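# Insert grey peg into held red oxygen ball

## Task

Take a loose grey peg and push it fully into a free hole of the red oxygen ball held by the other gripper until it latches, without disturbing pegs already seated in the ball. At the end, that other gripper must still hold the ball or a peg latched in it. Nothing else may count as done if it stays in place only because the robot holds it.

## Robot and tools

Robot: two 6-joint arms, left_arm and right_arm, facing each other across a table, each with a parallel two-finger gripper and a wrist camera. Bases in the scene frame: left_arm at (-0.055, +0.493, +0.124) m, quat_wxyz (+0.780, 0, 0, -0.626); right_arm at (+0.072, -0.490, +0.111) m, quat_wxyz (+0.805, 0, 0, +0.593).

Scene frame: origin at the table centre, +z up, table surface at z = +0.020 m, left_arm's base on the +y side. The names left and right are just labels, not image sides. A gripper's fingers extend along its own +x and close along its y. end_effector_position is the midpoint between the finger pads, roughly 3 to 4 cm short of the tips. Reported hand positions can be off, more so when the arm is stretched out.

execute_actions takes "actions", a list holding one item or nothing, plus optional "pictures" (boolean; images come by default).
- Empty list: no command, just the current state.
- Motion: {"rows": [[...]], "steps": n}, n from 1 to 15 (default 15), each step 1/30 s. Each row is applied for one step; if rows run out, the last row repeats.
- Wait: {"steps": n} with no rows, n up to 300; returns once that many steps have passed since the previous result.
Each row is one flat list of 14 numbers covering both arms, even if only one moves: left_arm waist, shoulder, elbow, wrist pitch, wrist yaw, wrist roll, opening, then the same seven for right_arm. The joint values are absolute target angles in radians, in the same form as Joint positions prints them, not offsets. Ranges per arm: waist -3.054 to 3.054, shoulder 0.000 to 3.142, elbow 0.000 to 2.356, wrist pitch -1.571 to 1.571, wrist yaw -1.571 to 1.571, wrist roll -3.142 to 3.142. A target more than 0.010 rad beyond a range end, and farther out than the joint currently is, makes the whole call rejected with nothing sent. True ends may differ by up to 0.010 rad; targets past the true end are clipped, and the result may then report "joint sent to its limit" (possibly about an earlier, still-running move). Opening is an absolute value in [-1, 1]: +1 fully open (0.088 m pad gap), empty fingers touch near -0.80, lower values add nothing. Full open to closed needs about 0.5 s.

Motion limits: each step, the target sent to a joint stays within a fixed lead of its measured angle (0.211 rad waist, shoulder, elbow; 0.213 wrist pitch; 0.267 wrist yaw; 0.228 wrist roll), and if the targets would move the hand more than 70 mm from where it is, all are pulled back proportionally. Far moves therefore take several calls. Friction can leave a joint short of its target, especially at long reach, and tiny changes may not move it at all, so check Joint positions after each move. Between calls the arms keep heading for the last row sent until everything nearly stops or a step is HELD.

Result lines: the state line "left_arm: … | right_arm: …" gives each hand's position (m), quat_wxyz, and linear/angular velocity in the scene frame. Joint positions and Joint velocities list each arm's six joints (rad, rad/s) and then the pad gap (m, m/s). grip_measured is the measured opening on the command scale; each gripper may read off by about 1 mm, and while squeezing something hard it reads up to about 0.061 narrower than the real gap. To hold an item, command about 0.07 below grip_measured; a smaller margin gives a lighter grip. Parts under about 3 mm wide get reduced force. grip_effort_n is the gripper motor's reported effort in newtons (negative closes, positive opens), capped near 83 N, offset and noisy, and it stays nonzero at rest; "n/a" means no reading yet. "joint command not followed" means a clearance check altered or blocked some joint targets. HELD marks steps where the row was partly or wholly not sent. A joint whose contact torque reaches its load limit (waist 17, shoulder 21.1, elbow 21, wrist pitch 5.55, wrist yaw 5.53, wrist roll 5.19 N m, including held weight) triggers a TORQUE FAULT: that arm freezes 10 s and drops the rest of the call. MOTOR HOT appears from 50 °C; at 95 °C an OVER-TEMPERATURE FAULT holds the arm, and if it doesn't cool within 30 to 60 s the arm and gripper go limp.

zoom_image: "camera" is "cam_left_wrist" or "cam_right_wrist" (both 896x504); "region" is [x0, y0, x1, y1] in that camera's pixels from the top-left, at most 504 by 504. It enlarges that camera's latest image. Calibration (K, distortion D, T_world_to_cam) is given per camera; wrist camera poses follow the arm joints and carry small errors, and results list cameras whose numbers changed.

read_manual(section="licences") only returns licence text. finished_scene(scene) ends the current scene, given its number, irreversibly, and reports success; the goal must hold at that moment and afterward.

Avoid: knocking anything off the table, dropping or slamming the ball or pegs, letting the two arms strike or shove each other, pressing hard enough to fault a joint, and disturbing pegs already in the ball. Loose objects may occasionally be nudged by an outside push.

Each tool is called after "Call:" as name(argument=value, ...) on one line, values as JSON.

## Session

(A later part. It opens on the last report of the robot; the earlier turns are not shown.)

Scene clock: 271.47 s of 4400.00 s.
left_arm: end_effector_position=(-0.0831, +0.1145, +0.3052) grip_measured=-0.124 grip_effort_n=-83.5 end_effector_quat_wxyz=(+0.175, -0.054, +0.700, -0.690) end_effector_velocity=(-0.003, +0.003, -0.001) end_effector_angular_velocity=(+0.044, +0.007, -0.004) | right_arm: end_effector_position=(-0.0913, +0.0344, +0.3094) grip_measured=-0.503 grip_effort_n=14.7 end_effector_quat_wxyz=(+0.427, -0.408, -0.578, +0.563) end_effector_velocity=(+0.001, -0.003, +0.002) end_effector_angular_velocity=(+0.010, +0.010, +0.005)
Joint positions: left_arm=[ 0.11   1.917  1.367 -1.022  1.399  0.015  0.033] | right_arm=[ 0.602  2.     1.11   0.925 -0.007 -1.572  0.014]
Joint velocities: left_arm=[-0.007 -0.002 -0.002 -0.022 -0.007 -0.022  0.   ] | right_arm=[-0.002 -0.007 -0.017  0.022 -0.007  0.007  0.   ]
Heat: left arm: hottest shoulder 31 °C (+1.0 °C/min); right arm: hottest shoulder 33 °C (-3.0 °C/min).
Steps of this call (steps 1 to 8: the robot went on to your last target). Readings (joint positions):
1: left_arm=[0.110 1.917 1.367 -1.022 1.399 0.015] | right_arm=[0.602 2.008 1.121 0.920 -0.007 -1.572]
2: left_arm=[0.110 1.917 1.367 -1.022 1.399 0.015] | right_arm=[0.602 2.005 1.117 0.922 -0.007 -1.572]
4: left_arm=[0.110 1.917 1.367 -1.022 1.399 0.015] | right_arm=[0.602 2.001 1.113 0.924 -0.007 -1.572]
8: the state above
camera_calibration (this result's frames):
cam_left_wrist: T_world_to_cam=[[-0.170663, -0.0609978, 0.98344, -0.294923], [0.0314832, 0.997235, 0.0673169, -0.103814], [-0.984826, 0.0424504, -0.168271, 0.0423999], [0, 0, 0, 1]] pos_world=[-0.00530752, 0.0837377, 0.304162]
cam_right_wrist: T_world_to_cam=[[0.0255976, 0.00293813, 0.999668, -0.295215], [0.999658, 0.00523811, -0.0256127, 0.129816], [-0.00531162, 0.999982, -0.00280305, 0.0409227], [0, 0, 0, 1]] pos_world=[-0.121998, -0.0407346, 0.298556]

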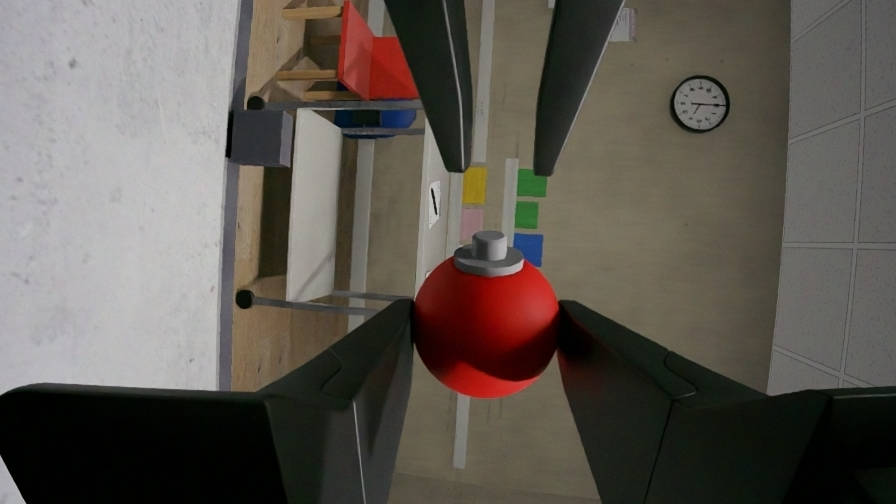

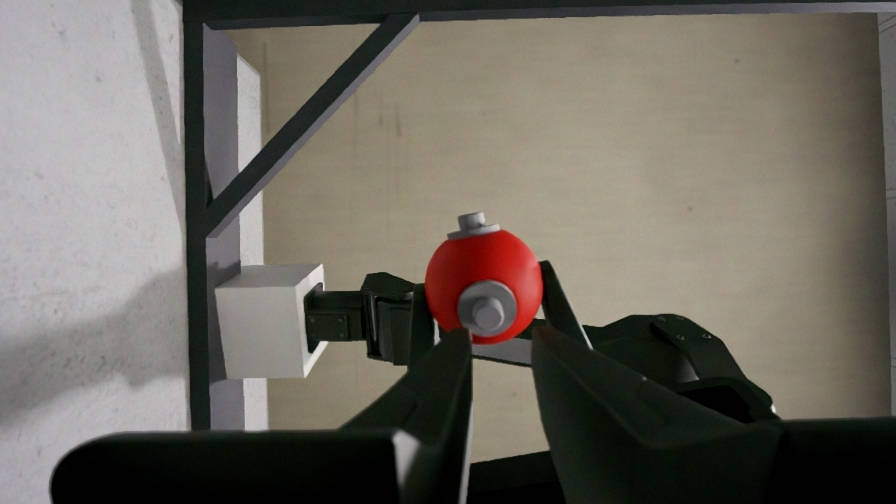

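Call:
execute_actions(actions=[])

Scene clock: 273.20 s of 4400.00 s.
left_arm: end_effector_position=(-0.0831, +0.1145, +0.3052) grip_measured=-0.124 grip_effort_n=-83.5 end_effector_quat_wxyz=(+0.175, -0.054, +0.700, -0.690) end_effector_velocity=(+0.001, +0.001, -0.001) end_effector_angular_velocity=(+0.043, +0.007, +0.009) | right_arm: end_effector_position=(-0.0913, +0.0343, +0.3092) grip_measured=-0.503 grip_effort_n=14.7 end_effector_quat_wxyz=(+0.427, -0.408, -0.578, +0.563) end_effector_velocity=(+0.002, +0.000, -0.001) end_effector_angular_velocity=(-0.009, +0.005, -0.010)
Joint positions: left_arm=[ 0.11   1.917  1.367 -1.022  1.399  0.015  0.033] | right_arm=[ 0.602  2.     1.109  0.925 -0.007 -1.572  0.014]
Joint velocities: left_arm=[ 0.002 -0.002 -0.002 -0.007 -0.007 -0.037 -0.   ] | right_arm=[-0.002 -0.002 -0.002 -0.007  0.007  0.007 -0.   ]
Heat: left arm: hottest shoulder 31 °C (+1.0 °C/min); right arm: hottest shoulder 33 °C (-3.0 °C/min).
Steps of this call (steps 1 to 30: the robot went on to your last target; steps 31 to 52: nothing new was sent). Readings (joint positions):
1: left_arm=[0.110 1.917 1.367 -1.022 1.399 0.015] | right_arm=[0.602 2.000 1.110 0.925 -0.007 -1.572]
2: left_arm=[0.110 1.917 1.367 -1.022 1.399 0.015] | right_arm=[0.602 2.000 1.109 0.925 -0.007 -1.572]
4: left_arm=[0.110 1.917 1.367 -1.022 1.399 0.015] | right_arm=[0.602 2.000 1.109 0.925 -0.007 -1.572]
8: left_arm=[0.110 1.917 1.367 -1.022 1.399 0.015] | right_arm=[0.602 2.000 1.109 0.925 -0.007 -1.572]
52: the state above
All arms were judged still, so your last target was given up. Only a new action makes them travel on or press farther. Fingers that are still opening or closing keep moving.
camera_calibration (this result's frames):
cam_left_wrist: T_world_to_cam=[[-0.170663, -0.0609978, 0.98344, -0.294923], [0.0314832, 0.997235, 0.0673169, -0.103814], [-0.984826, 0.0424504, -0.168271, 0.0423999], [0, 0, 0, 1]] pos_world=[-0.00530752, 0.0837377, 0.304162]
cam_right_wrist: T_world_to_cam=[[0.0254847, 0.00330241, 0.99967, -0.295002], [0.999661, 0.00522879, -0.0255018, 0.129743], [-0.00531128, 0.999981, -0.00316804, 0.0411437], [0, 0, 0, 1]] pos_world=[-0.121963, -0.040847, 0.298344]

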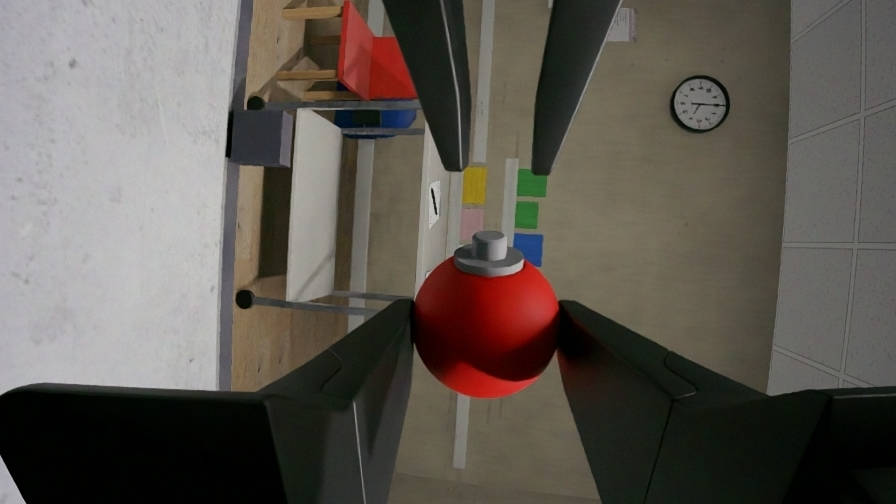

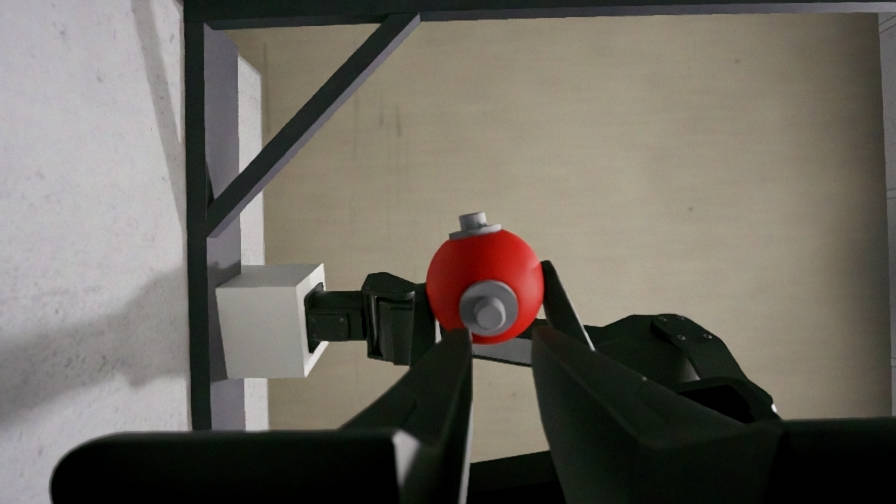

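Call:
zoom_image(camera="cam_left_wrist", region=[430, 215, 550, 305])

Region (430, 215, 550, 305) of cam_left_wrist's 896x504 image, scaled by 4.200, with more detail than that image has; it fills the top 378 rows of this view, and the rest is white.

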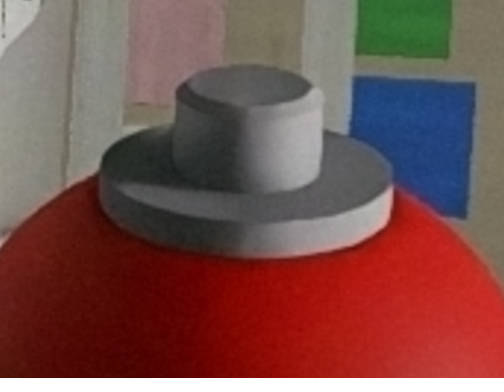

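The collar sits flush on the ball, the original peg is still in place, and the left gripper is still holding the ball.

Call:
finished_scene(scene=2)

The scene is finished: the task was done.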